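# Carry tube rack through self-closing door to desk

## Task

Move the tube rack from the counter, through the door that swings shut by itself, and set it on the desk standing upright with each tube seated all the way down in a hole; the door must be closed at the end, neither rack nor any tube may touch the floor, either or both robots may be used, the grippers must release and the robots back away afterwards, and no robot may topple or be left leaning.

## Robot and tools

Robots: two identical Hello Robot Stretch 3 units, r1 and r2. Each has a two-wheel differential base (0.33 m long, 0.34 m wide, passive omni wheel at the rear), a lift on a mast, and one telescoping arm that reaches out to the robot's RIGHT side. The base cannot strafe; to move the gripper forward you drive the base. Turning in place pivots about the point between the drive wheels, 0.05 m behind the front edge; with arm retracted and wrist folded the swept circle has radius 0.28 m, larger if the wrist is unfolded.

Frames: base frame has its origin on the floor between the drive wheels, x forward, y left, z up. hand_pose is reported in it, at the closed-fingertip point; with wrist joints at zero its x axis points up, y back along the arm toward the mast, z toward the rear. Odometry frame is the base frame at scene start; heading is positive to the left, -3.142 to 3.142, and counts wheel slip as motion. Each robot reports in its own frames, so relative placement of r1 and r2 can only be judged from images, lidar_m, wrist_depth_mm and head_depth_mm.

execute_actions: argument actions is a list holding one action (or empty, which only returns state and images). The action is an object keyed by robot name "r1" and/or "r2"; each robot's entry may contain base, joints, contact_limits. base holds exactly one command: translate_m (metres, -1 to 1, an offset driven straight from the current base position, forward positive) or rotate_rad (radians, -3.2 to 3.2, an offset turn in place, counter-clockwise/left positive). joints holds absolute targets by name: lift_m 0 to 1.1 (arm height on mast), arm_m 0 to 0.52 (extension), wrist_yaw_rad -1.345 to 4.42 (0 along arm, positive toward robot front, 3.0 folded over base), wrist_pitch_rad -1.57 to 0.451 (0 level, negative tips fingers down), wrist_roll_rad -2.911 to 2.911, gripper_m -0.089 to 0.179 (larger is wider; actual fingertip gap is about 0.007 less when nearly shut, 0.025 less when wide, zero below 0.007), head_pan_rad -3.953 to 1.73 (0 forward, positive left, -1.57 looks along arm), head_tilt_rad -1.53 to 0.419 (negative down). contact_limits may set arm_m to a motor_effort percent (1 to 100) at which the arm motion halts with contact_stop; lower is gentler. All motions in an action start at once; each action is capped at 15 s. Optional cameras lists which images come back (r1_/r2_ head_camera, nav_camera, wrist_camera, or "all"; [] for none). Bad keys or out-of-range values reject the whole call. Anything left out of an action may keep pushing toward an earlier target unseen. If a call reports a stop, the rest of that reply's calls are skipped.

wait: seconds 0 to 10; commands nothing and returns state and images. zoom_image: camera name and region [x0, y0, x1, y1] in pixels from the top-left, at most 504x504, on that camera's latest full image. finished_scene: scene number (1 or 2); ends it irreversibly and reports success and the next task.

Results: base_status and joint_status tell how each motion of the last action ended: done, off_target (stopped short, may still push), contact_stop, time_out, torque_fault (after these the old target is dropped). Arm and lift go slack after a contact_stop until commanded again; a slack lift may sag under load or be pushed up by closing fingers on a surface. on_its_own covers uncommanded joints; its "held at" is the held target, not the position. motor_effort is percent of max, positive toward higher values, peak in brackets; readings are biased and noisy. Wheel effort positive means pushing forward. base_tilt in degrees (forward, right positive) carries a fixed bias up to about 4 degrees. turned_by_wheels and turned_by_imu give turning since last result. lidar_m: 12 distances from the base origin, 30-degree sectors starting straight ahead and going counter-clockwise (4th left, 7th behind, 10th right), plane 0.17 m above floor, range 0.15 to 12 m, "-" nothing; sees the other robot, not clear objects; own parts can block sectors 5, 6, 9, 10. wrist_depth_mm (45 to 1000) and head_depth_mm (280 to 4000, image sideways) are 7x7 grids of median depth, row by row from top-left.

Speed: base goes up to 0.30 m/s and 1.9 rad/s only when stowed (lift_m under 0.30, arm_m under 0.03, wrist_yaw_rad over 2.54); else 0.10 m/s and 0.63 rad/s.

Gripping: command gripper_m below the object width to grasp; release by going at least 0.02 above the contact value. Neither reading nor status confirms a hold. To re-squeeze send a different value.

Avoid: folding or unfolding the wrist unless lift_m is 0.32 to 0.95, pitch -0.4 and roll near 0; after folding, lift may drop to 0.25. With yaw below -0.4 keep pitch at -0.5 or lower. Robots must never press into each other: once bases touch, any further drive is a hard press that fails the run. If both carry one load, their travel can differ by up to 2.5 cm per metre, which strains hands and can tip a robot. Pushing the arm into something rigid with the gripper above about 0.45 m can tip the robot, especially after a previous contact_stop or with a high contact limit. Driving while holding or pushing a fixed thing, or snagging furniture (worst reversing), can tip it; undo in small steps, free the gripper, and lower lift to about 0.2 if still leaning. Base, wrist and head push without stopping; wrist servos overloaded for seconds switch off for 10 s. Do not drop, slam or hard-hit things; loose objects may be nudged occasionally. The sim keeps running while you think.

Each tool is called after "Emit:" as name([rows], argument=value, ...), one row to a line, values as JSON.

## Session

Emit:
execute_actions([
  {"r1":{"joints":{"head_tilt_rad":-0.5}},"r2":{"joints":{"head_tilt_rad":-0.5}}},
], cameras=["r1_nav_camera","r2_nav_camera"])

Scene clock: 0.87 s.
r1.base_odometry: x=+0.000 y=+0.000 heading=+0.000 (m, m, rad; r1's odometry frame)
r1.turned_by_wheels: +0.000 (rad since the last result)
r1.turned_by_imu: +0.000 (rad since the last result)
r1.base_tilt: forward=+0.1 right=+1.9 (deg)
r1.lidar_m: 0.64 0.68 0.74 0.72 0.77 1.11 1.37 1.46 2.21 1.37 0.86 0.66
r1.head_depth_mm: 494 538 590 653 727 828 956 / 499 541 594 658 735 835 969 / 500 544 597 661 740 842 974 / 503 548 601 665 746 849 985 / 507 550 605 670 753 856 996 / 508 555 608 675 756 863 1009 / 512 557 612 680 764 868 1016
r1.base_status: not commanded
r1.joint_positions: lift_m=+0.342 arm_m=-0.002 wrist_yaw_rad=+3.088 wrist_pitch_rad=-0.536 wrist_roll_rad=+0.013 gripper_m=+0.037 head_pan_rad=+0.016 head_tilt_rad=-0.493
r1.joint_status: all done
r1.motor_effort: left_wheel=+0(1) right_wheel=+0(0) lift_m=+37(36) arm_m=+0(0) wrist_yaw_rad=+0(0) wrist_pitch_rad=+6(6) wrist_roll_rad=+0(0) gripper_m=+1(0) head_pan_rad=+0(0) head_tilt_rad=-3(29) (%)
r1.hand_pose: x=-0.0101 y=+0.0644 z=+0.3291 quat_wxyz=(+0.207, +0.691, +0.168, +0.672) (m; r1's base frame)
r1.wrist_depth_mm: 731 721 721 725 721 718 705 / 810 817 816 794 813 795 753 / 869 854 - 872 876 853 760 / 715 735 705 728 741 742 707 / 599 600 596 620 615 612 616 / 510 531 - - 533 524 531 / 453 - - - 458 456 457
r2.base_odometry: x=+0.000 y=+0.000 heading=+0.000 (m, m, rad; r2's odometry frame)
r2.turned_by_wheels: +0.000 (rad since the last result)
r2.turned_by_imu: +0.000 (rad since the last result)
r2.base_tilt: forward=+1.4 right=-1.4 (deg)
r2.lidar_m: 1.73 1.77 1.14 1.08 1.10 0.93 0.88 0.90 1.16 2.06 2.10 1.84
r2.head_depth_mm: 1460 1592 1751 1943 1977 1576 1300 / 1460 1586 1753 1943 1967 1570 1297 / 1450 1588 1729 1915 1939 1560 1304 / 1450 1579 1724 1913 1943 1556 1295 / 1445 1580 1725 1911 1931 1554 1295 / 1439 1555 1722 1891 1936 1544 1289 / 1434 1559 1708 1891 1923 1541 1276
r2.base_status: not commanded
r2.joint_positions: lift_m=+0.518 arm_m=+0.000 wrist_yaw_rad=+3.078 wrist_pitch_rad=-0.606 wrist_roll_rad=+0.016 gripper_m=+0.037 head_pan_rad=-0.010 head_tilt_rad=-0.493
r2.joint_status: all done
r2.motor_effort: left_wheel=-1(0) right_wheel=+0(0) lift_m=+24(24) arm_m=+0(0) wrist_yaw_rad=+0(1) wrist_pitch_rad=+2(3) wrist_roll_rad=+0(0) gripper_m=+0(0) head_pan_rad=+1(1) head_tilt_rad=-3(27) (%)
r2.hand_pose: x=-0.0088 y=+0.0513 z=+0.4908 quat_wxyz=(+0.234, +0.686, +0.188, +0.662) (m; r2's base frame)
r2.wrist_depth_mm: - - - - - - - / - - - - - - - / - - - - - 995 974 / 896 895 880 851 871 860 834 / 794 773 762 762 765 749 731 / 686 686 698 683 643 663 653 / 614 615 - - 600 592 592
pictures: r1_nav_camera (sideways: a quarter turn counterclockwise sets it upright), r2_nav_camera (sideways: a quarter turn counterclockwise sets it upright)
Images, in order (width x height): r1_nav_camera 672x504, r2_nav_camera 672x504.

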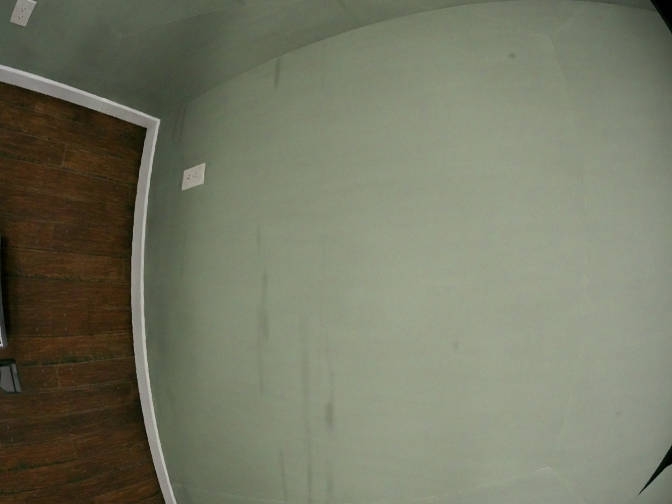

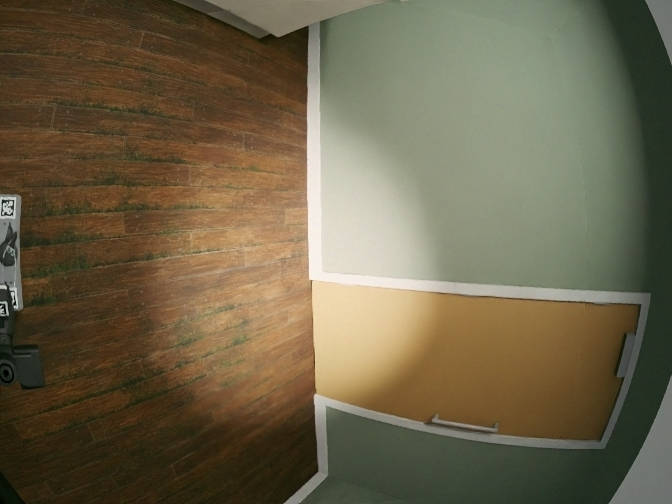

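Emit:
execute_actions([
  {"r1":{"joints":{"head_pan_rad":-3.0}},"r2":{"joints":{"head_pan_rad":1.5}}},
], cameras=["r1_nav_camera","r2_nav_camera"])

Scene clock: 4.47 s.
r1.base_odometry: x=+0.000 y=+0.000 heading=+0.000 (m, m, rad; r1's odometry frame)
r1.turned_by_wheels: +0.000 (rad since the last result)
r1.turned_by_imu: +0.000 (rad since the last result)
r1.base_tilt: forward=+0.3 right=+1.9 (deg)
r1.lidar_m: 0.64 0.68 0.74 0.72 0.77 1.11 1.38 1.46 2.20 1.38 0.86 0.65
r1.head_depth_mm: 1088 1179 1288 1410 1584 1551 1270 / 1110 1207 1316 1446 1616 1549 1275 / 1133 1228 1341 1471 1659 1559 1269 / 1160 1255 1368 1517 1705 1549 1264 / 1177 1274 1404 1553 1752 1542 1267 / 1193 1305 1446 1611 1755 1531 1259 / 1223 1340 1476 1652 1813 1537 1258
r1.base_status: not commanded
r1.joint_positions: lift_m=+0.342 arm_m=-0.002 wrist_yaw_rad=+3.088 wrist_pitch_rad=-0.536 wrist_roll_rad=+0.013 gripper_m=+0.037 head_pan_rad=-2.993 head_tilt_rad=-0.494
r1.joint_status: all done
r1.motor_effort: left_wheel=-1(1) right_wheel=+0(0) lift_m=+35(36) arm_m=+0(0) wrist_yaw_rad=+0(0) wrist_pitch_rad=+6(5) wrist_roll_rad=+0(1) gripper_m=+0(0) head_pan_rad=-3(38) head_tilt_rad=-3(3) (%)
r1.hand_pose: x=-0.0101 y=+0.0644 z=+0.3291 quat_wxyz=(+0.207, +0.691, +0.168, +0.672) (m; r1's base frame)
r1.wrist_depth_mm: 716 734 730 718 716 717 695 / 813 809 801 808 804 807 765 / 857 866 - 884 855 860 757 / 715 724 709 731 735 741 714 / 597 597 605 618 609 616 619 / 513 537 - - 530 527 530 / 453 - - - 457 456 457
r2.base_odometry: x=+0.000 y=+0.000 heading=+0.000 (m, m, rad; r2's odometry frame)
r2.turned_by_wheels: +0.000 (rad since the last result)
r2.turned_by_imu: -0.001 (rad since the last result)
r2.base_tilt: forward=+1.4 right=-1.4 (deg)
r2.lidar_m: 1.73 1.77 1.14 1.08 1.11 0.93 0.88 0.89 1.16 2.07 2.10 1.85
r2.head_depth_mm: 1457 1590 1167 1229 1380 1529 1303 / 1445 1567 1151 1220 1367 1519 1300 / 1426 1556 1204 1206 1345 1516 1300 / 1415 1537 1202 1183 1335 1475 1295 / 1397 1528 1191 1179 1322 1473 1292 / 1392 1511 1182 1163 1298 1469 1289 / 1379 1499 1171 1153 1290 1460 1282
r2.base_status: not commanded
r2.joint_positions: lift_m=+0.518 arm_m=+0.000 wrist_yaw_rad=+3.078 wrist_pitch_rad=-0.606 wrist_roll_rad=+0.016 gripper_m=+0.037 head_pan_rad=+1.493 head_tilt_rad=-0.494
r2.joint_status: all done
r2.motor_effort: left_wheel=-1(1) right_wheel=-1(0) lift_m=+24(24) arm_m=+0(0) wrist_yaw_rad=+0(1) wrist_pitch_rad=+3(3) wrist_roll_rad=+0(0) gripper_m=+1(0) head_pan_rad=+2(31) head_tilt_rad=-3(3) (%)
r2.hand_pose: x=-0.0088 y=+0.0513 z=+0.4908 quat_wxyz=(+0.234, +0.686, +0.188, +0.662) (m; r2's base frame)
r2.wrist_depth_mm: - - - - - - - / - - - - - - - / - - - - - 972 979 / 909 892 893 866 853 846 839 / 789 779 759 754 769 740 728 / 696 685 690 688 640 666 651 / 617 611 - - 601 594 597
pictures: r1_nav_camera (sideways: a quarter turn counterclockwise sets it upright), r2_nav_camera (sideways: a quarter turn counterclockwise sets it upright)
Images, in order (width x height): r1_nav_camera 672x504, r2_nav_camera 672x504.

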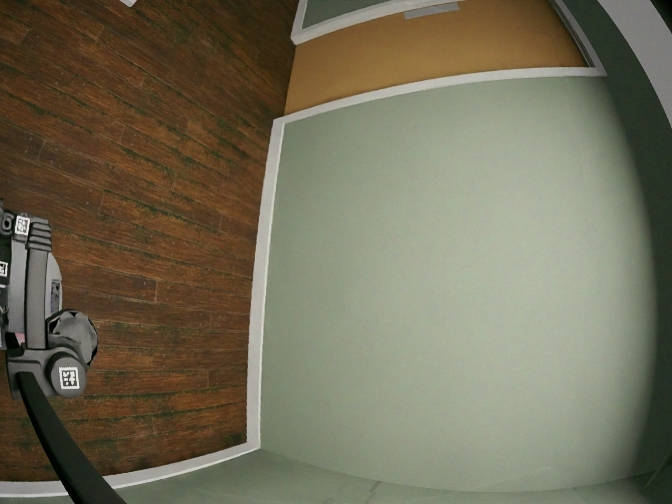

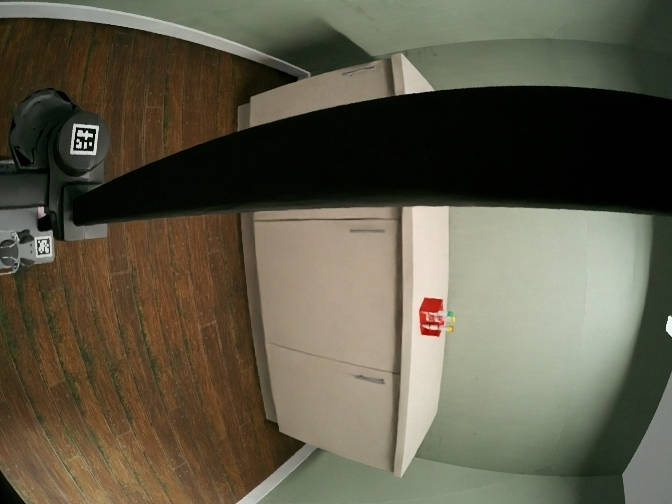

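Emit:
execute_actions([
  {"r1":{"base":{"rotate_rad":-2.0},"joints":{"head_pan_rad":0,"lift_m":0.26}},"r2":{"base":{"rotate_rad":-0.5},"joints":{"head_pan_rad":0,"lift_m":0.26}}},
], cameras=["r1_nav_camera","r2_nav_camera"])

Scene clock: 8.87 s.
r1.base_odometry: x=+0.000 y=+0.000 heading=-2.000 (m, m, rad; r1's odometry frame)
r1.turned_by_wheels: -2.000 (rad since the last result)
r1.turned_by_imu: -1.971 (rad since the last result)
r1.base_tilt: forward=+0.1 right=+1.9 (deg)
r1.lidar_m: 2.55 1.38 0.78 0.65 0.65 0.71 0.73 0.73 0.81 1.28 1.38 1.52
r1.head_depth_mm: 1832 1938 2047 2140 1952 1544 1268 / 2092 2243 2406 2488 1969 1538 1273 / 2432 2622 2749 2734 1978 1544 1264 / 2684 2955 3234 2756 1968 1541 1259 / 2620 2811 3086 2730 1987 1546 1264 / 2489 2707 2952 2694 1958 1546 1266 / 2384 2580 1467 2652 1960 1539 1266
r1.base_status: done
r1.joint_positions: lift_m=+0.260 arm_m=-0.002 wrist_yaw_rad=+3.088 wrist_pitch_rad=-0.537 wrist_roll_rad=+0.013 gripper_m=+0.037 head_pan_rad=-0.007 head_tilt_rad=-0.494
r1.joint_status: all done
r1.motor_effort: left_wheel=+2(9) right_wheel=-5(10) lift_m=+29(30) arm_m=+0(0) wrist_yaw_rad=+0(0) wrist_pitch_rad=+6(7) wrist_roll_rad=+1(0) gripper_m=+0(0) head_pan_rad=+3(38) head_tilt_rad=-3(3) (%)
r1.hand_pose: x=-0.0101 y=+0.0642 z=+0.2471 quat_wxyz=(+0.207, +0.690, +0.168, +0.672) (m; r1's base frame)
r1.wrist_depth_mm: 511 551 641 698 787 907 - / 560 600 705 764 869 956 - / 598 660 - 744 742 766 769 / 592 585 591 602 603 603 606 / 489 506 - - 500 505 505 / - - - - 435 430 431 / - - - - 374 376 377
r2.base_odometry: x=+0.000 y=+0.000 heading=-0.500 (m, m, rad; r2's odometry frame)
r2.turned_by_wheels: -0.500 (rad since the last result)
r2.turned_by_imu: -0.507 (rad since the last result)
r2.base_tilt: forward=+1.4 right=-1.4 (deg)
r2.lidar_m: 1.82 1.74 1.60 1.13 1.08 1.11 0.93 0.88 0.90 1.19 2.07 2.11
r2.head_depth_mm: 1967 2199 2470 2601 1973 1567 1305 / 1850 2044 2277 2482 1946 1567 1303 / 1765 1915 2140 2337 1959 1561 1301 / 1666 1814 1994 2209 1947 1545 1296 / 1581 1725 1884 2080 1935 1548 1298 / 1505 1638 1776 1952 1937 1544 1289 / 1438 1550 1688 1841 1902 1541 1292
r2.base_status: done
r2.joint_positions: lift_m=+0.260 arm_m=+0.000 wrist_yaw_rad=+3.078 wrist_pitch_rad=-0.607 wrist_roll_rad=+0.016 gripper_m=+0.037 head_pan_rad=+0.007 head_tilt_rad=-0.494
r2.joint_status: all done
r2.motor_effort: left_wheel=+2(4) right_wheel=-5(10) lift_m=+21(17) arm_m=+0(0) wrist_yaw_rad=-1(0) wrist_pitch_rad=+3(3) wrist_roll_rad=+1(0) gripper_m=+0(0) head_pan_rad=-2(32) head_tilt_rad=-3(4) (%)
r2.hand_pose: x=-0.0088 y=+0.0512 z=+0.2330 quat_wxyz=(+0.234, +0.686, +0.188, +0.662) (m; r2's base frame)
r2.wrist_depth_mm: 874 947 930 907 898 870 850 / 762 758 - 732 707 706 683 / 629 626 - 607 596 586 580 / 537 542 - 534 505 503 496 / 478 - - - 451 440 434 / - - - - - 396 388 / - - - - 357 352 350
pictures: r1_nav_camera (sideways: a quarter turn counterclockwise sets it upright), r2_nav_camera (sideways: a quarter turn counterclockwise sets it upright)
Images, in order (width x height): r1_nav_camera 672x504, r2_nav_camera 672x504.

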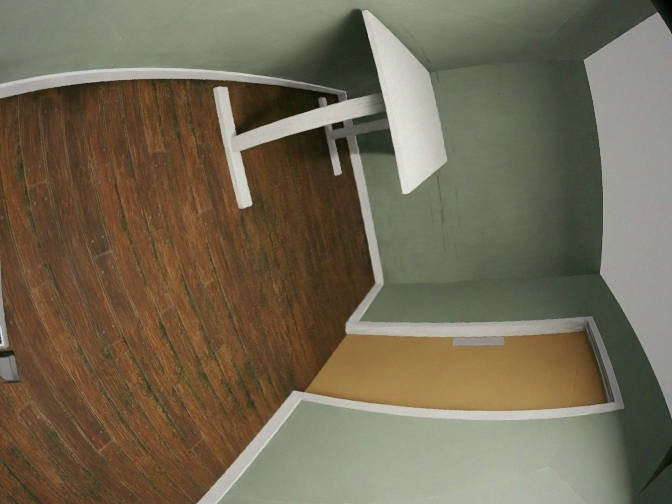

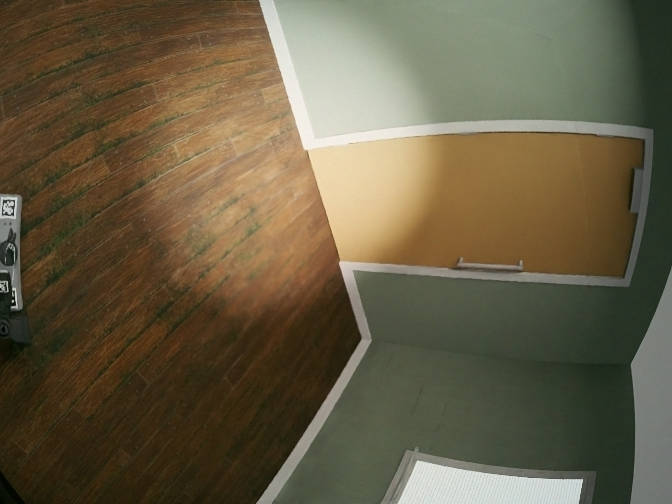

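Emit:
execute_actions([
  {"r1":{"base":{"translate_m":1.0},"joints":{"head_pan_rad":-1.57}},"r2":{"base":{"translate_m":0.8}}},
], cameras=["r1_nav_camera","r2_nav_camera"])

Scene clock: 14.63 s.
r1.base_odometry: x=-0.416 y=-0.909 heading=-2.000 (m, m, rad; r1's odometry frame)
r1.turned_by_wheels: +0.000 (rad since the last result)
r1.turned_by_imu: -0.004 (rad since the last result)
r1.base_tilt: forward=+0.1 right=+2.0 (deg)
r1.lidar_m: 1.82 1.75 0.67 0.99 0.98 1.09 1.67 1.66 1.27 1.05 1.04 1.23
r1.head_depth_mm: 1022 1123 1258 1420 1625 1553 1269 / 980 1078 1187 1339 1523 1540 1262 / 939 1032 1138 1260 1435 1529 1264 / 906 984 1076 1202 1350 1486 1261 / 871 949 1031 1142 1273 1417 1257 / 839 906 992 1094 1210 1361 1253 / 806 874 952 1043 1156 1283 1261
r1.base_status: done
r1.joint_positions: lift_m=+0.260 arm_m=-0.002 wrist_yaw_rad=+3.088 wrist_pitch_rad=-0.537 wrist_roll_rad=+0.013 gripper_m=+0.037 head_pan_rad=-1.563 head_tilt_rad=-0.495
r1.joint_status: all done
r1.motor_effort: left_wheel=+3(8) right_wheel=-5(9) lift_m=+28(29) arm_m=+0(0) wrist_yaw_rad=+0(0) wrist_pitch_rad=+7(6) wrist_roll_rad=+1(0) gripper_m=+0(1) head_pan_rad=-3(37) head_tilt_rad=-3(2) (%)
r1.hand_pose: x=-0.0101 y=+0.0642 z=+0.2471 quat_wxyz=(+0.207, +0.690, +0.168, +0.672) (m; r1's base frame)
r1.wrist_depth_mm: 770 822 962 - - - - / 827 893 989 982 906 - - / 726 739 - 745 705 770 765 / 585 589 595 598 598 581 611 / 494 507 - - 502 505 508 / - - - - 436 427 434 / - - - - 374 377 375
r2.base_odometry: x=+0.702 y=-0.383 heading=-0.500 (m, m, rad; r2's odometry frame)
r2.turned_by_wheels: +0.000 (rad since the last result)
r2.turned_by_imu: +0.001 (rad since the last result)
r2.base_tilt: forward=+1.4 right=-1.4 (deg)
r2.lidar_m: 1.12 1.06 1.10 1.45 1.51 1.55 1.63 1.54 1.59 1.73 1.63 1.60
r2.head_depth_mm: 1200 1333 1500 1708 1887 1568 1307 / 1125 1247 1389 1570 1777 1565 1295 / 1054 1155 1297 1442 1643 1561 1298 / 1015 1111 1216 1353 1521 1556 1297 / 965 1044 1150 1264 1410 1513 1284 / 921 992 1082 1188 1318 1462 1288 / 876 944 1027 1119 1230 1365 1282
r2.base_status: done
r2.joint_positions: lift_m=+0.260 arm_m=+0.000 wrist_yaw_rad=+3.078 wrist_pitch_rad=-0.607 wrist_roll_rad=+0.016 gripper_m=+0.037 head_pan_rad=+0.007 head_tilt_rad=-0.495
r2.joint_status: not commanded
r2.motor_effort: left_wheel=+3(8) right_wheel=-5(9) lift_m=+21(21) arm_m=+0(0) wrist_yaw_rad=-1(0) wrist_pitch_rad=+3(3) wrist_roll_rad=+0(0) gripper_m=-1(1) head_pan_rad=-3(3) head_tilt_rad=-3(3) (%)
r2.hand_pose: x=-0.0088 y=+0.0512 z=+0.2330 quat_wxyz=(+0.234, +0.686, +0.188, +0.662) (m; r2's base frame)
r2.wrist_depth_mm: 990 956 940 890 883 875 820 / 761 749 - 728 725 711 690 / 637 619 - 601 593 587 576 / 537 540 - 535 511 506 500 / 474 - - - 453 442 434 / - - - - - 393 389 / - - - - 357 351 349
pictures: r1_nav_camera (sideways: a quarter turn counterclockwise sets it upright), r2_nav_camera (sideways: a quarter turn counterclockwise sets it upright)
Images, in order (width x height): r1_nav_camera 672x504, r2_nav_camera 672x504.

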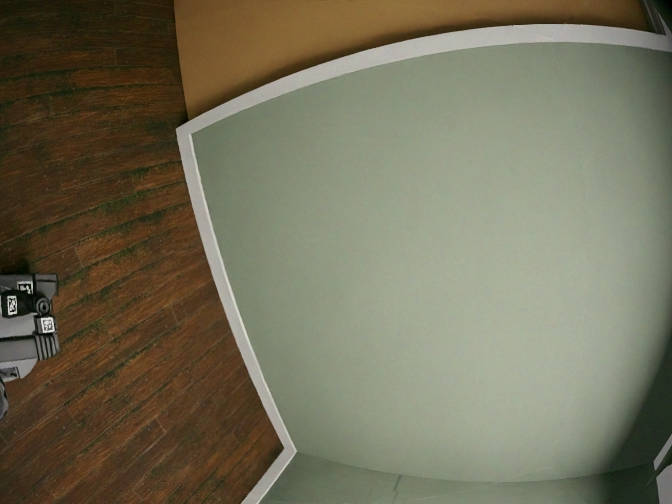

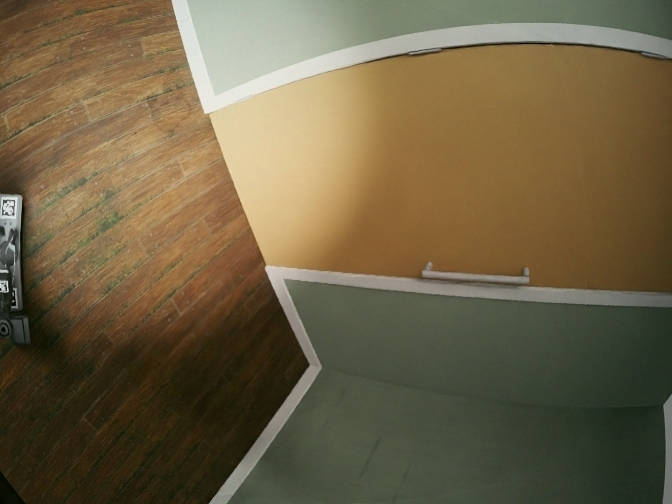

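Emit:
execute_actions([
  {"r1":{"base":{"rotate_rad":-0.26}},"r2":{"base":{"rotate_rad":0.5},"joints":{"lift_m":0.6}}},
], cameras=[])

Emit:
execute_actions([
  {"r1":{"base":{"translate_m":1.0}},"r2":{"joints":{"lift_m":1.05,"wrist_yaw_rad":1.57,"wrist_pitch_rad":0,"wrist_roll_rad":1.57,"gripper_m":0.12}}},
], cameras=["r1_nav_camera","r2_nav_camera"])

Scene clock: 19.43 s.
r1.base_odometry: x=-0.416 y=-0.909 heading=-2.259 (m, m, rad; r1's odometry frame)
r1.turned_by_wheels: -0.260 (rad since the last result)
r1.turned_by_imu: -0.256 (rad since the last result)
r1.base_tilt: forward=+0.1 right=+1.8 (deg)
r1.lidar_m: 1.46 2.10 1.53 0.67 0.98 1.00 1.29 1.66 1.62 1.11 1.04 1.06
r1.head_depth_mm: 1329 1484 1690 1906 1988 1548 1272 / 1220 1349 1509 1716 1905 1551 1263 / 1128 1234 1368 1532 1752 1525 1269 / 1043 1138 1250 1388 1569 1551 1261 / 975 1058 1151 1265 1405 1486 1259 / 912 984 1071 1167 1288 1413 1259 / 860 927 995 1080 1188 1312 1256
r1.base_status: done
r1.joint_positions: lift_m=+0.260 arm_m=-0.002 wrist_yaw_rad=+3.088 wrist_pitch_rad=-0.537 wrist_roll_rad=+0.013 gripper_m=+0.037 head_pan_rad=-1.563 head_tilt_rad=-0.495
r1.joint_status: not commanded
r1.motor_effort: left_wheel=+2(7) right_wheel=-5(12) lift_m=+29(28) arm_m=+0(0) wrist_yaw_rad=+0(0) wrist_pitch_rad=+6(6) wrist_roll_rad=+0(0) gripper_m=+0(0) head_pan_rad=-3(3) head_tilt_rad=-2(2) (%)
r1.hand_pose: x=-0.0101 y=+0.0642 z=+0.2471 quat_wxyz=(+0.207, +0.690, +0.168, +0.672) (m; r1's base frame)
r1.wrist_depth_mm: 738 824 - - - - - / 788 876 970 903 - - - / 730 740 - 750 723 754 772 / 585 591 593 595 599 599 618 / 487 514 - - 502 505 497 / - - - - 436 428 426 / - - - - 376 376 375
r2.base_odometry: x=+0.702 y=-0.383 heading=+0.000 (m, m, rad; r2's odometry frame)
r2.turned_by_wheels: +0.500 (rad since the last result)
r2.turned_by_imu: +0.505 (rad since the last result)
r2.base_tilt: forward=+1.4 right=-1.3 (deg)
r2.lidar_m: 1.06 1.09 1.41 1.50 1.53 1.63 1.54 1.57 1.74 1.64 1.64 1.14
r2.head_depth_mm: 883 960 1050 1167 1304 1467 1297 / 880 960 1050 1169 1304 1465 1299 / 878 960 1049 1165 1309 1458 1299 / 876 955 1051 1164 1302 1454 1297 / 873 945 1035 1160 1297 1446 1294 / 872 953 1048 1166 1299 1450 1288 / 872 953 1043 1155 1292 1448 1286
r2.base_status: done
r2.joint_positions: lift_m=+0.600 arm_m=+0.000 wrist_yaw_rad=+3.078 wrist_pitch_rad=-0.607 wrist_roll_rad=+0.016 gripper_m=+0.037 head_pan_rad=+0.007 head_tilt_rad=-0.495
r2.joint_status: all done
r2.motor_effort: left_wheel=-3(7) right_wheel=+5(13) lift_m=+27(27) arm_m=+0(0) wrist_yaw_rad=-1(0) wrist_pitch_rad=+3(3) wrist_roll_rad=+0(1) gripper_m=+0(0) head_pan_rad=-3(2) head_tilt_rad=-3(3) (%)
r2.hand_pose: x=-0.0088 y=+0.0511 z=+0.5726 quat_wxyz=(+0.234, +0.686, +0.188, +0.662) (m; r2's base frame)
r2.wrist_depth_mm: - - - - - - - / - - - - - - - / - - - - - - - / - - 989 974 968 976 961 / 893 878 856 852 870 830 822 / 789 768 764 758 737 742 741 / 703 698 706 - 678 669 658
pictures: none
No camera images: the call's "cameras" was empty. Leave "cameras" out to get every camera's image.

Scene clock: 24.37 s.
r1.base_odometry: x=-1.051 y=-1.682 heading=-2.259 (m, m, rad; r1's odometry frame)
r1.turned_by_wheels: +0.000 (rad since the last result)
r1.turned_by_imu: -0.004 (rad since the last result)
r1.base_tilt: forward=+0.0 right=+1.9 (deg)
r1.lidar_m: 0.64 1.28 1.31 1.37 1.55 1.15 2.04 2.48 0.74 0.58 0.54 0.55
r1.head_depth_mm: 579 649 733 851 1011 1244 1273 / 515 581 657 748 872 1036 1205 / 515 559 610 675 759 875 1051 / 529 573 632 700 779 884 1023 / 491 533 582 642 714 804 923 / 461 497 540 590 650 725 819 / 433 465 503 546 596 658 735
r1.base_status: done
r1.joint_positions: lift_m=+0.260 arm_m=-0.002 wrist_yaw_rad=+3.088 wrist_pitch_rad=-0.537 wrist_roll_rad=+0.013 gripper_m=+0.037 head_pan_rad=-1.563 head_tilt_rad=-0.495
r1.joint_status: not commanded
r1.motor_effort: left_wheel=+2(8) right_wheel=-5(8) lift_m=+28(29) arm_m=+0(0) wrist_yaw_rad=+0(0) wrist_pitch_rad=+6(6) wrist_roll_rad=+0(1) gripper_m=+0(0) head_pan_rad=-3(3) head_tilt_rad=-2(2) (%)
r1.hand_pose: x=-0.0101 y=+0.0642 z=+0.2471 quat_wxyz=(+0.207, +0.690, +0.168, +0.672) (m; r1's base frame)
r1.wrist_depth_mm: - - - - - - 991 / 968 979 - 975 - - 979 / 730 731 - 752 751 755 761 / 595 597 597 598 598 601 611 / 493 509 - - 504 502 501 / - - - - 435 434 432 / - - - - 374 375 375
r2.base_odometry: x=+0.702 y=-0.383 heading=+0.000 (m, m, rad; r2's odometry frame)
r2.turned_by_wheels: +0.000 (rad since the last result)
r2.turned_by_imu: -0.001 (rad since the last result)
r2.base_tilt: forward=+1.3 right=-1.3 (deg)
r2.lidar_m: 1.06 1.09 1.42 1.50 1.54 1.64 1.55 1.58 1.74 1.64 1.64 1.13
r2.head_depth_mm: 882 960 1051 1170 1310 1463 1296 / 880 956 1057 1166 1310 1468 1297 / 879 956 1047 1169 1304 1455 1293 / 877 954 1049 1160 1301 1452 1286 / 876 946 1033 1158 1303 1445 1291 / 876 955 1046 1156 1296 1447 1291 / 872 948 1040 1155 1299 1442 1283
r2.base_status: not commanded
r2.joint_positions: lift_m=+1.050 arm_m=+0.000 wrist_yaw_rad=+1.572 wrist_pitch_rad=-0.024 wrist_roll_rad=+1.566 gripper_m=+0.120 head_pan_rad=+0.007 head_tilt_rad=-0.495
r2.joint_status: all done
r2.motor_effort: left_wheel=-4(3) right_wheel=+5(4) lift_m=+26(28) arm_m=+0(0) wrist_yaw_rad=-1(0) wrist_pitch_rad=+7(7) wrist_roll_rad=+3(4) gripper_m=+1(98) head_pan_rad=-2(2) head_tilt_rad=-3(3) (%)
r2.hand_pose: x=+0.2342 y=-0.1449 z=+1.1580 quat_wxyz=(+0.011, +0.707, -0.707, -0.007) (m; r2's base frame)
r2.wrist_depth_mm: 964 956 955 967 965 955 960 / 981 972 980 971 979 963 962 / - - - - 977 992 999 / - - - - - - - / - - - - - - - / - - - - - - - / - - - - - - -
pictures: r1_nav_camera (sideways: a quarter turn counterclockwise sets it upright), r2_nav_camera (sideways: a quarter turn counterclockwise sets it upright)
Images, in order (width x height): r1_nav_camera 672x504, r2_nav_camera 672x504.

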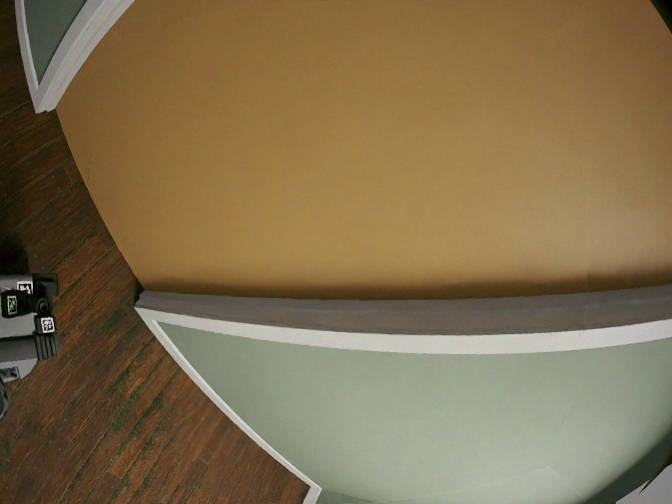

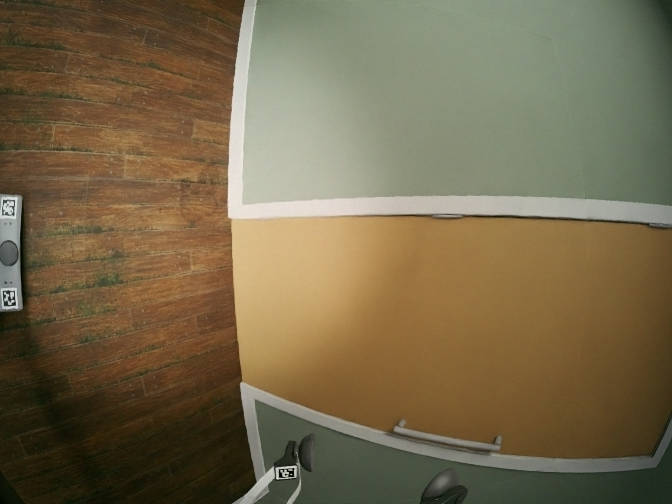

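Emit:
execute_actions([
  {"r1":{"base":{"translate_m":0.33}}},
], cameras=[])

Emit:
execute_actions([
  {"r1":{"base":{"rotate_rad":-1.15},"joints":{"head_pan_rad":0,"head_tilt_rad":-0.9}}},
], cameras=["r1_nav_camera"])

Scene clock: 27.87 s.
r1.base_odometry: x=-1.261 y=-1.937 heading=-2.259 (m, m, rad; r1's odometry frame)
r1.turned_by_wheels: +0.000 (rad since the last result)
r1.turned_by_imu: -0.001 (rad since the last result)
r1.base_tilt: forward=+0.2 right=+1.8 (deg)
r1.lidar_m: 0.35 0.83 1.03 1.33 1.74 1.42 2.28 1.66 0.55 0.38 0.35 0.32
r1.head_depth_mm: 423 473 537 621 735 893 1035 / 387 429 480 547 635 754 935 / 356 392 434 487 557 647 774 / 330 361 396 440 497 567 663 / 308 334 365 403 447 504 577 / 290 311 337 369 407 454 512 / - 292 314 341 373 413 461
r1.base_status: done
r1.joint_positions: lift_m=+0.260 arm_m=-0.002 wrist_yaw_rad=+3.088 wrist_pitch_rad=-0.537 wrist_roll_rad=+0.013 gripper_m=+0.037 head_pan_rad=-1.563 head_tilt_rad=-0.495
r1.joint_status: not commanded
r1.motor_effort: left_wheel=+1(8) right_wheel=-5(9) lift_m=+28(28) arm_m=+0(0) wrist_yaw_rad=+0(0) wrist_pitch_rad=+6(6) wrist_roll_rad=+0(0) gripper_m=+0(1) head_pan_rad=-3(3) head_tilt_rad=-2(3) (%)
r1.hand_pose: x=-0.0101 y=+0.0642 z=+0.2471 quat_wxyz=(+0.207, +0.690, +0.168, +0.672) (m; r1's base frame)
r1.wrist_depth_mm: - - - - - 949 775 / 953 974 979 968 - 946 806 / 726 734 - 752 763 748 760 / 586 588 597 599 601 604 608 / 487 514 - - 500 505 500 / - - - - 434 428 432 / - - - - 372 379 377
r2.base_odometry: x=+0.702 y=-0.383 heading=+0.000 (m, m, rad; r2's odometry frame)
r2.turned_by_wheels: +0.000 (rad since the last result)
r2.turned_by_imu: -0.001 (rad since the last result)
r2.base_tilt: forward=+1.3 right=-1.4 (deg)
r2.lidar_m: 1.06 1.09 1.42 1.50 1.54 1.64 1.55 1.58 1.74 1.64 1.64 1.14
r2.head_depth_mm: 880 959 1055 1173 1311 1470 1307 / 878 959 1053 1168 1306 1464 1299 / 877 958 1051 1166 1305 1457 1298 / 878 953 1047 1159 1300 1449 1290 / 873 941 1035 1157 1299 1449 1288 / 876 954 1045 1156 1294 1444 1282 / 874 950 1040 1159 1301 1440 1285
r2.base_status: not commanded
r2.joint_positions: lift_m=+1.050 arm_m=+0.000 wrist_yaw_rad=+1.572 wrist_pitch_rad=-0.024 wrist_roll_rad=+1.566 gripper_m=+0.120 head_pan_rad=+0.007 head_tilt_rad=-0.495
r2.joint_status: not commanded
r2.motor_effort: left_wheel=-3(2) right_wheel=+4(4) lift_m=+27(27) arm_m=+0(0) wrist_yaw_rad=-3(1) wrist_pitch_rad=+7(7) wrist_roll_rad=+3(3) gripper_m=+1(1) head_pan_rad=-2(2) head_tilt_rad=-3(2) (%)
r2.hand_pose: x=+0.2342 y=-0.1449 z=+1.1580 quat_wxyz=(+0.011, +0.707, -0.707, -0.007) (m; r2's base frame)
r2.wrist_depth_mm: 957 950 958 944 963 950 941 / 972 976 971 979 964 971 969 / - - - 981 - 984 990 / - - - - - - - / - - - - - - - / - - - - - - - / - - - - - - -
pictures: none
No camera images: the call's "cameras" was empty. Leave "cameras" out to get every camera's image.

Scene clock: 29.77 s.
r1.base_odometry: x=-1.261 y=-1.937 heading=+2.874 (m, m, rad; r1's odometry frame)
r1.turned_by_wheels: -1.150 (rad since the last result)
r1.turned_by_imu: -1.133 (rad since the last result)
r1.base_tilt: forward=+0.1 right=+1.9 (deg)
r1.lidar_m: 0.35 0.32 0.33 0.66 1.02 1.24 1.40 1.42 2.12 2.75 0.63 0.39
r1.head_depth_mm: 302 356 437 561 783 1188 1098 / 298 347 421 535 733 1166 1092 / 295 338 408 514 694 1073 1094 / 291 329 395 493 659 989 1087 / 287 320 383 475 626 919 1081 / - 312 372 457 598 845 1054 / - 305 359 441 569 688 1005
r1.base_status: done
r1.joint_positions: lift_m=+0.260 arm_m=-0.002 wrist_yaw_rad=+3.088 wrist_pitch_rad=-0.537 wrist_roll_rad=+0.013 gripper_m=+0.037 head_pan_rad=-0.007 head_tilt_rad=-0.889
r1.joint_status: all done
r1.motor_effort: left_wheel=+3(7) right_wheel=-5(13) lift_m=+29(28) arm_m=+0(0) wrist_yaw_rad=+0(0) wrist_pitch_rad=+7(6) wrist_roll_rad=+0(1) gripper_m=-1(0) head_pan_rad=+3(37) head_tilt_rad=-5(29) (%)
r1.hand_pose: x=-0.0101 y=+0.0642 z=+0.2471 quat_wxyz=(+0.207, +0.690, +0.168, +0.672) (m; r1's base frame)
r1.wrist_depth_mm: 856 892 971 - 562 369 262 / 907 920 997 944 598 383 284 / 719 737 - 748 605 380 311 / 585 589 592 601 580 388 347 / 493 511 - - 496 433 369 / - - - - 434 431 379 / - - - - 373 377 368
r2.base_odometry: x=+0.702 y=-0.383 heading=+0.000 (m, m, rad; r2's odometry frame)
r2.turned_by_wheels: +0.000 (rad since the last result)
r2.turned_by_imu: +0.000 (rad since the last result)
r2.base_tilt: forward=+1.4 right=-1.4 (deg)
r2.lidar_m: 1.06 1.09 1.42 1.50 1.53 1.64 1.55 1.57 1.73 1.64 1.64 1.13
r2.head_depth_mm: 882 962 1053 1169 1307 1460 1301 / 880 957 1056 1170 1305 1465 1304 / 876 958 1054 1165 1299 1455 1296 / 874 955 1049 1158 1302 1454 1296 / 874 943 1040 1161 1302 1453 1291 / 874 952 1046 1157 1298 1447 1290 / 873 951 1043 1156 1300 1449 1284
r2.base_status: not commanded
r2.joint_positions: lift_m=+1.050 arm_m=+0.000 wrist_yaw_rad=+1.572 wrist_pitch_rad=-0.024 wrist_roll_rad=+1.566 gripper_m=+0.120 head_pan_rad=+0.007 head_tilt_rad=-0.495
r2.joint_status: not commanded
r2.motor_effort: left_wheel=-3(2) right_wheel=+5(4) lift_m=+27(26) arm_m=+0(0) wrist_yaw_rad=-2(3) wrist_pitch_rad=+7(7) wrist_roll_rad=+2(3) gripper_m=+1(1) head_pan_rad=-1(2) head_tilt_rad=-3(3) (%)
r2.hand_pose: x=+0.2342 y=-0.1449 z=+1.1580 quat_wxyz=(+0.011, +0.707, -0.707, -0.007) (m; r2's base frame)
r2.wrist_depth_mm: 965 941 959 948 959 966 948 / 971 998 981 970 971 963 962 / - - - 985 997 997 992 / - - - - - - - / - - - - - - - / - - - - - - - / - - - - - - -
pictures: r1_nav_camera (sideways: a quarter turn counterclockwise sets it upright)
Images, in order (width x height): r1_nav_camera 672x504.

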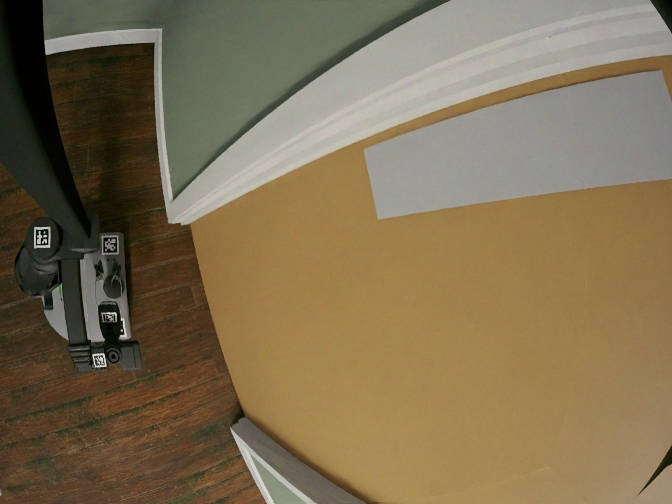

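Emit:
execute_actions([
  {"r1":{"base":{"rotate_rad":-0.3}}},
], cameras=[])

Emit:
execute_actions([
  {"r1":{"base":{"translate_m":0.6}}},
], cameras=["r1_nav_camera","r2_nav_camera"])

Scene clock: 31.67 s.
r1.base_odometry: x=-1.261 y=-1.937 heading=+2.575 (m, m, rad; r1's odometry frame)
r1.turned_by_wheels: -0.300 (rad since the last result)
r1.turned_by_imu: -0.295 (rad since the last result)
r1.base_tilt: forward=+0.2 right=+2.0 (deg)
r1.lidar_m: 0.36 0.35 0.32 0.42 1.03 1.06 1.40 1.74 1.42 2.58 0.94 0.48
r1.head_depth_mm: 389 472 598 819 1178 1234 1093 / 364 434 541 711 1045 1233 1090 / 341 403 491 631 882 1203 1089 / 321 375 451 565 760 1145 1086 / 303 352 418 515 667 952 1088 / 293 331 389 469 596 812 1065 / 286 312 363 434 537 708 894
r1.base_status: done
r1.joint_positions: lift_m=+0.260 arm_m=-0.002 wrist_yaw_rad=+3.088 wrist_pitch_rad=-0.537 wrist_roll_rad=+0.013 gripper_m=+0.037 head_pan_rad=-0.007 head_tilt_rad=-0.889
r1.joint_status: not commanded
r1.motor_effort: left_wheel=+2(7) right_wheel=-5(12) lift_m=+28(29) arm_m=+0(0) wrist_yaw_rad=-1(0) wrist_pitch_rad=+6(7) wrist_roll_rad=+0(1) gripper_m=+0(1) head_pan_rad=+2(3) head_tilt_rad=-6(5) (%)
r1.hand_pose: x=-0.0101 y=+0.0642 z=+0.2471 quat_wxyz=(+0.207, +0.690, +0.168, +0.672) (m; r1's base frame)
r1.wrist_depth_mm: 786 856 839 578 390 312 293 / 832 893 891 633 421 348 306 / 725 737 - 676 439 385 320 / 586 592 596 602 478 427 333 / 488 516 - - 497 463 350 / - - - - 433 429 369 / - - - - 374 376 367
r2.base_odometry: x=+0.702 y=-0.383 heading=+0.000 (m, m, rad; r2's odometry frame)
r2.turned_by_wheels: +0.000 (rad since the last result)
r2.turned_by_imu: +0.000 (rad since the last result)
r2.base_tilt: forward=+1.4 right=-1.3 (deg)
r2.lidar_m: 1.06 1.09 1.42 1.50 1.54 1.64 1.54 1.58 1.74 1.64 1.64 1.14
r2.head_depth_mm: 880 962 1055 1168 1308 1459 1297 / 877 957 1052 1163 1309 1473 1299 / 880 958 1051 1161 1301 1452 1295 / 877 957 1051 1159 1304 1453 1298 / 873 943 1034 1160 1308 1449 1292 / 873 949 1044 1159 1295 1441 1287 / 873 953 1040 1153 1292 1437 1290
r2.base_status: not commanded
r2.joint_positions: lift_m=+1.050 arm_m=+0.000 wrist_yaw_rad=+1.572 wrist_pitch_rad=-0.024 wrist_roll_rad=+1.566 gripper_m=+0.120 head_pan_rad=+0.007 head_tilt_rad=-0.495
r2.joint_status: not commanded
r2.motor_effort: left_wheel=-2(3) right_wheel=+4(4) lift_m=+27(26) arm_m=+0(0) wrist_yaw_rad=-1(2) wrist_pitch_rad=+7(7) wrist_roll_rad=+2(2) gripper_m=+0(0) head_pan_rad=-3(4) head_tilt_rad=-3(3) (%)
r2.hand_pose: x=+0.2342 y=-0.1449 z=+1.1580 quat_wxyz=(+0.011, +0.707, -0.707, -0.007) (m; r2's base frame)
r2.wrist_depth_mm: 977 962 968 954 953 949 938 / 988 993 970 980 982 969 948 / - - - - 998 - 991 / - - - - - - - / - - - - - - - / - - - - - - - / - - - - - - -
pictures: none
No camera images: the call's "cameras" was empty. Leave "cameras" out to get every camera's image.

Scene clock: 35.40 s.
r1.base_odometry: x=-1.767 y=-1.615 heading=+2.575 (m, m, rad; r1's odometry frame)
r1.turned_by_wheels: +0.001 (rad since the last result)
r1.turned_by_imu: -0.009 (rad since the last result)
r1.base_tilt: forward=+0.1 right=+2.0 (deg)
r1.lidar_m: - - 0.15 0.19 0.42 0.43 1.86 1.83 2.35 0.25 0.15 -
r1.head_depth_mm: - - - - - - - / - - - - - - - / - - - - - - - / - - - - - - - / - - - - - - - / - - - - - - - / - - - - - - -
r1.base_status: translate_m off_target (by the wheels' count: +0.5999 of +0.6000)
r1.joint_positions: lift_m=+0.260 arm_m=-0.002 wrist_yaw_rad=+3.088 wrist_pitch_rad=-0.539 wrist_roll_rad=+0.013 gripper_m=+0.037 head_pan_rad=+0.020 head_tilt_rad=-0.908
r1.joint_status: not commanded
r1.on_its_own: left_wheel is at rest, and its effort (+20) is outside its rest range (-18 to +18)
r1.motor_effort: left_wheel=+20(65) right_wheel=+7(100) lift_m=+37(37) arm_m=+0(0) wrist_yaw_rad=+0(3) wrist_pitch_rad=+7(8) wrist_roll_rad=+0(0) gripper_m=+0(0) head_pan_rad=-8(8) head_tilt_rad=+4(6) (%)
r1.hand_pose: x=-0.0101 y=+0.0639 z=+0.2465 quat_wxyz=(+0.208, +0.690, +0.169, +0.672) (m; r1's base frame)
r1.wrist_depth_mm: 493 - - - 186 106 74 / 351 918 983 937 190 108 75 / 374 696 - 713 194 109 76 / 398 546 591 569 198 111 76 / 442 495 - - 193 112 77 / - - - - 168 113 77 / - - - - 210 114 78
r2.base_odometry: x=+0.702 y=-0.383 heading=+0.000 (m, m, rad; r2's odometry frame)
r2.turned_by_wheels: +0.000 (rad since the last result)
r2.turned_by_imu: -0.001 (rad since the last result)
r2.base_tilt: forward=+1.3 right=-1.4 (deg)
r2.lidar_m: 0.94 1.09 1.41 1.50 1.54 1.64 1.54 1.57 1.74 1.64 1.64 0.93
r2.head_depth_mm: 742 798 867 946 1038 1151 1247 / 774 834 906 993 1100 1223 1300 / 803 874 952 1048 1162 1311 1295 / 841 916 1003 1106 1238 1403 1291 / 867 939 1037 1161 1289 1440 1290 / 874 955 1041 1154 1303 1443 1291 / 872 950 1046 1152 1297 1445 1282
r2.base_status: not commanded
r2.joint_positions: lift_m=+1.050 arm_m=+0.000 wrist_yaw_rad=+1.572 wrist_pitch_rad=-0.024 wrist_roll_rad=+1.566 gripper_m=+0.120 head_pan_rad=+0.007 head_tilt_rad=-0.495
r2.joint_status: not commanded
r2.motor_effort: left_wheel=-3(3) right_wheel=+4(4) lift_m=+27(26) arm_m=+0(0) wrist_yaw_rad=-1(1) wrist_pitch_rad=+7(6) wrist_roll_rad=+3(2) gripper_m=+1(0) head_pan_rad=-2(2) head_tilt_rad=-2(3) (%)
r2.hand_pose: x=+0.2342 y=-0.1449 z=+1.1580 quat_wxyz=(+0.011, +0.707, -0.707, -0.007) (m; r2's base frame)
r2.wrist_depth_mm: 734 730 726 726 713 712 720 / 805 798 781 777 775 766 784 / 868 865 864 862 877 861 851 / 966 954 948 958 945 961 931 / - - - - - - - / - - - - - - - / - - - - - - -
pictures: r1_nav_camera (sideways: a quarter turn counterclockwise sets it upright), r2_nav_camera (sideways: a quarter turn counterclockwise sets it upright)
Images, in order (width x height): r1_nav_camera 672x504, r2_nav_camera 672x504.

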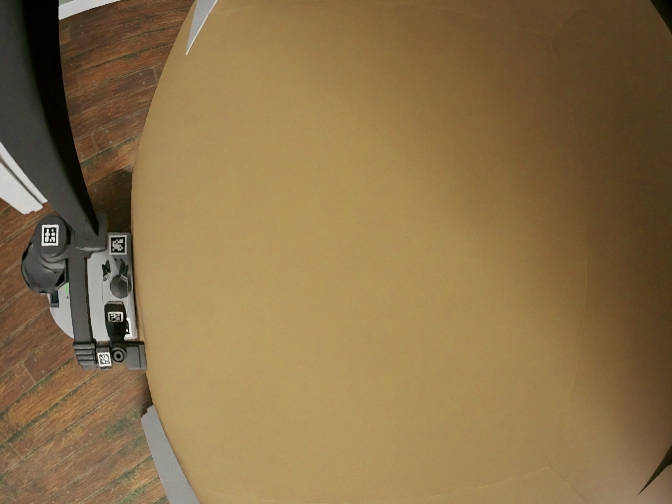

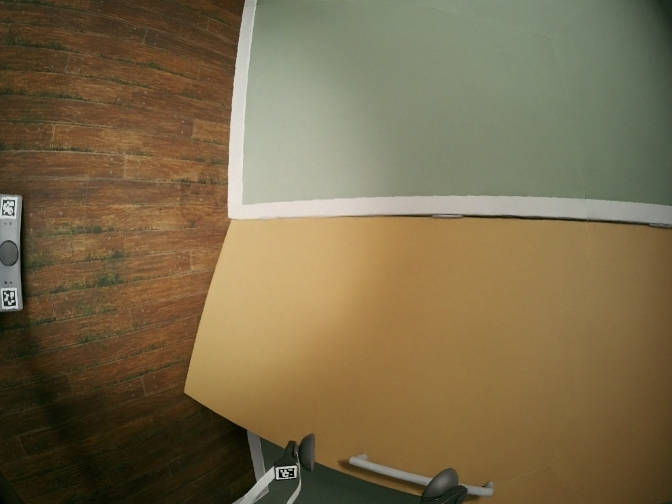

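It opens alone. r1 keeps pushing; r2 goes for the rack.

Emit:
execute_actions([
  {"r1":{"base":{"translate_m":0.5}},"r2":{"base":{"rotate_rad":3.1},"joints":{"wrist_roll_rad":0,"wrist_yaw_rad":0.65,"lift_m":0.97,"head_pan_rad":-1.2,"head_tilt_rad":-0.6}}},
], cameras=["r1_nav_camera","r2_nav_camera"])

Scene clock: 41.60 s.
r1.base_odometry: x=-2.189 y=-1.347 heading=+2.575 (m, m, rad; r1's odometry frame)
r1.turned_by_wheels: +0.000 (rad since the last result)
r1.turned_by_imu: -0.119 (rad since the last result)
r1.base_tilt: forward=+0.2 right=+1.8 (deg)
r1.lidar_m: - - 0.15 0.19 0.89 0.47 1.69 2.29 1.87 0.26 0.15 -
r1.head_depth_mm: - - - - - - - / - - - - - - - / - - - - - - - / - - - - - - - / - - - - - - - / - - - - - - - / - - - - - - -
r1.base_status: done
r1.joint_positions: lift_m=+0.260 arm_m=-0.002 wrist_yaw_rad=+3.088 wrist_pitch_rad=-0.539 wrist_roll_rad=+0.013 gripper_m=+0.037 head_pan_rad=+0.005 head_tilt_rad=-0.906
r1.joint_status: not commanded
r1.motor_effort: left_wheel=+12(49) right_wheel=+9(81) lift_m=+37(39) arm_m=+0(0) wrist_yaw_rad=-1(7) wrist_pitch_rad=+7(8) wrist_roll_rad=+1(1) gripper_m=-1(0) head_pan_rad=-2(14) head_tilt_rad=+3(13) (%)
r1.hand_pose: x=-0.0102 y=+0.0640 z=+0.2466 quat_wxyz=(+0.208, +0.690, +0.169, +0.672) (m; r1's base frame)
r1.wrist_depth_mm: 972 - - - 186 107 74 / 917 963 997 943 191 108 75 / 668 715 - 711 194 109 76 / 514 583 592 574 199 111 77 / 454 508 - - 193 112 77 / - - - - 169 113 78 / - - - - 211 115 78
r2.base_odometry: x=+0.702 y=-0.383 heading=+3.100 (m, m, rad; r2's odometry frame)
r2.turned_by_wheels: +3.100 (rad since the last result)
r2.turned_by_imu: +3.139 (rad since the last result)
r2.base_tilt: forward=+1.3 right=-1.4 (deg)
r2.lidar_m: 1.54 1.56 1.77 1.64 1.66 0.86 0.88 1.08 1.36 1.51 1.52 1.67
r2.head_depth_mm: 1709 1509 1474 1601 - - - / 1772 1439 1517 1694 - - 1179 / 1807 1483 1573 1771 1861 1409 1227 / 1874 1531 1638 1855 1807 1447 1226 / 1919 1595 1697 1859 1750 1437 1225 / 1989 1617 1777 1995 1744 1436 1223 / 2078 1692 1846 2119 1733 1436 1217
r2.base_status: done
r2.joint_positions: lift_m=+0.970 arm_m=+0.000 wrist_yaw_rad=+0.651 wrist_pitch_rad=-0.024 wrist_roll_rad=+0.007 gripper_m=+0.120 head_pan_rad=-1.193 head_tilt_rad=-0.592
r2.joint_status: all done
r2.motor_effort: left_wheel=-3(6) right_wheel=+5(8) lift_m=+21(25) arm_m=+0(0) wrist_yaw_rad=-2(3) wrist_pitch_rad=+6(7) wrist_roll_rad=-4(6) gripper_m=+0(1) head_pan_rad=-2(29) head_tilt_rad=-3(13) (%)
r2.hand_pose: x=+0.1335 y=-0.3485 z=+1.0786 quat_wxyz=(+0.671, +0.235, -0.669, +0.217) (m; r2's base frame)
r2.wrist_depth_mm: - - - - - - - / - - - - - - - / - - - - - - - / - - - - - - - / - - - - - - - / - - - - - - - / - - - - - - -
pictures: r1_nav_camera (sideways: a quarter turn counterclockwise sets it upright), r2_nav_camera (sideways: a quarter turn counterclockwise sets it upright)
Images, in order (width x height): r1_nav_camera 672x504, r2_nav_camera 672x504.

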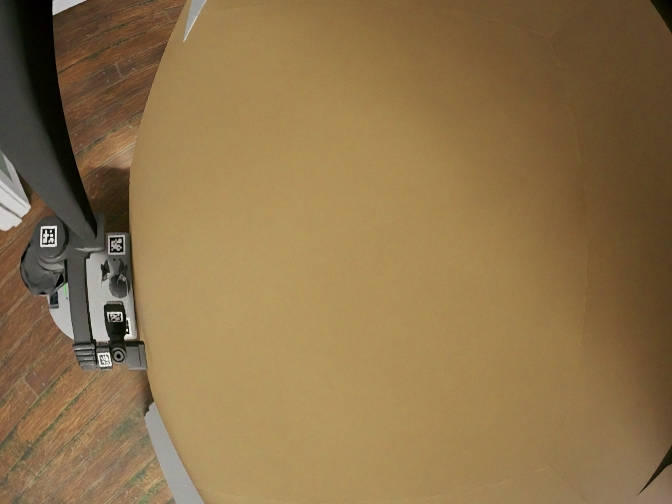

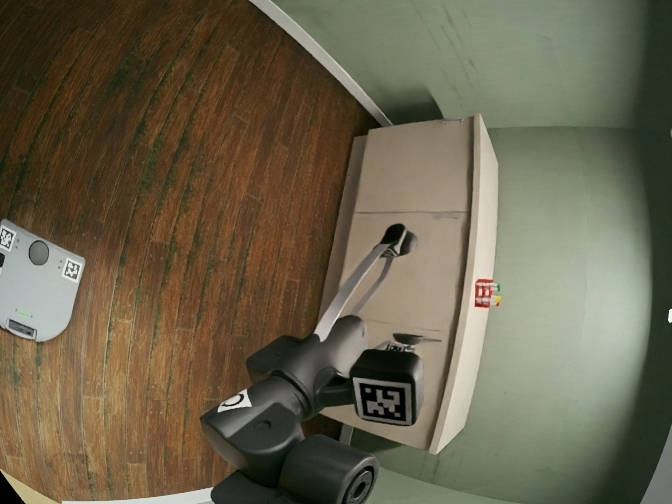

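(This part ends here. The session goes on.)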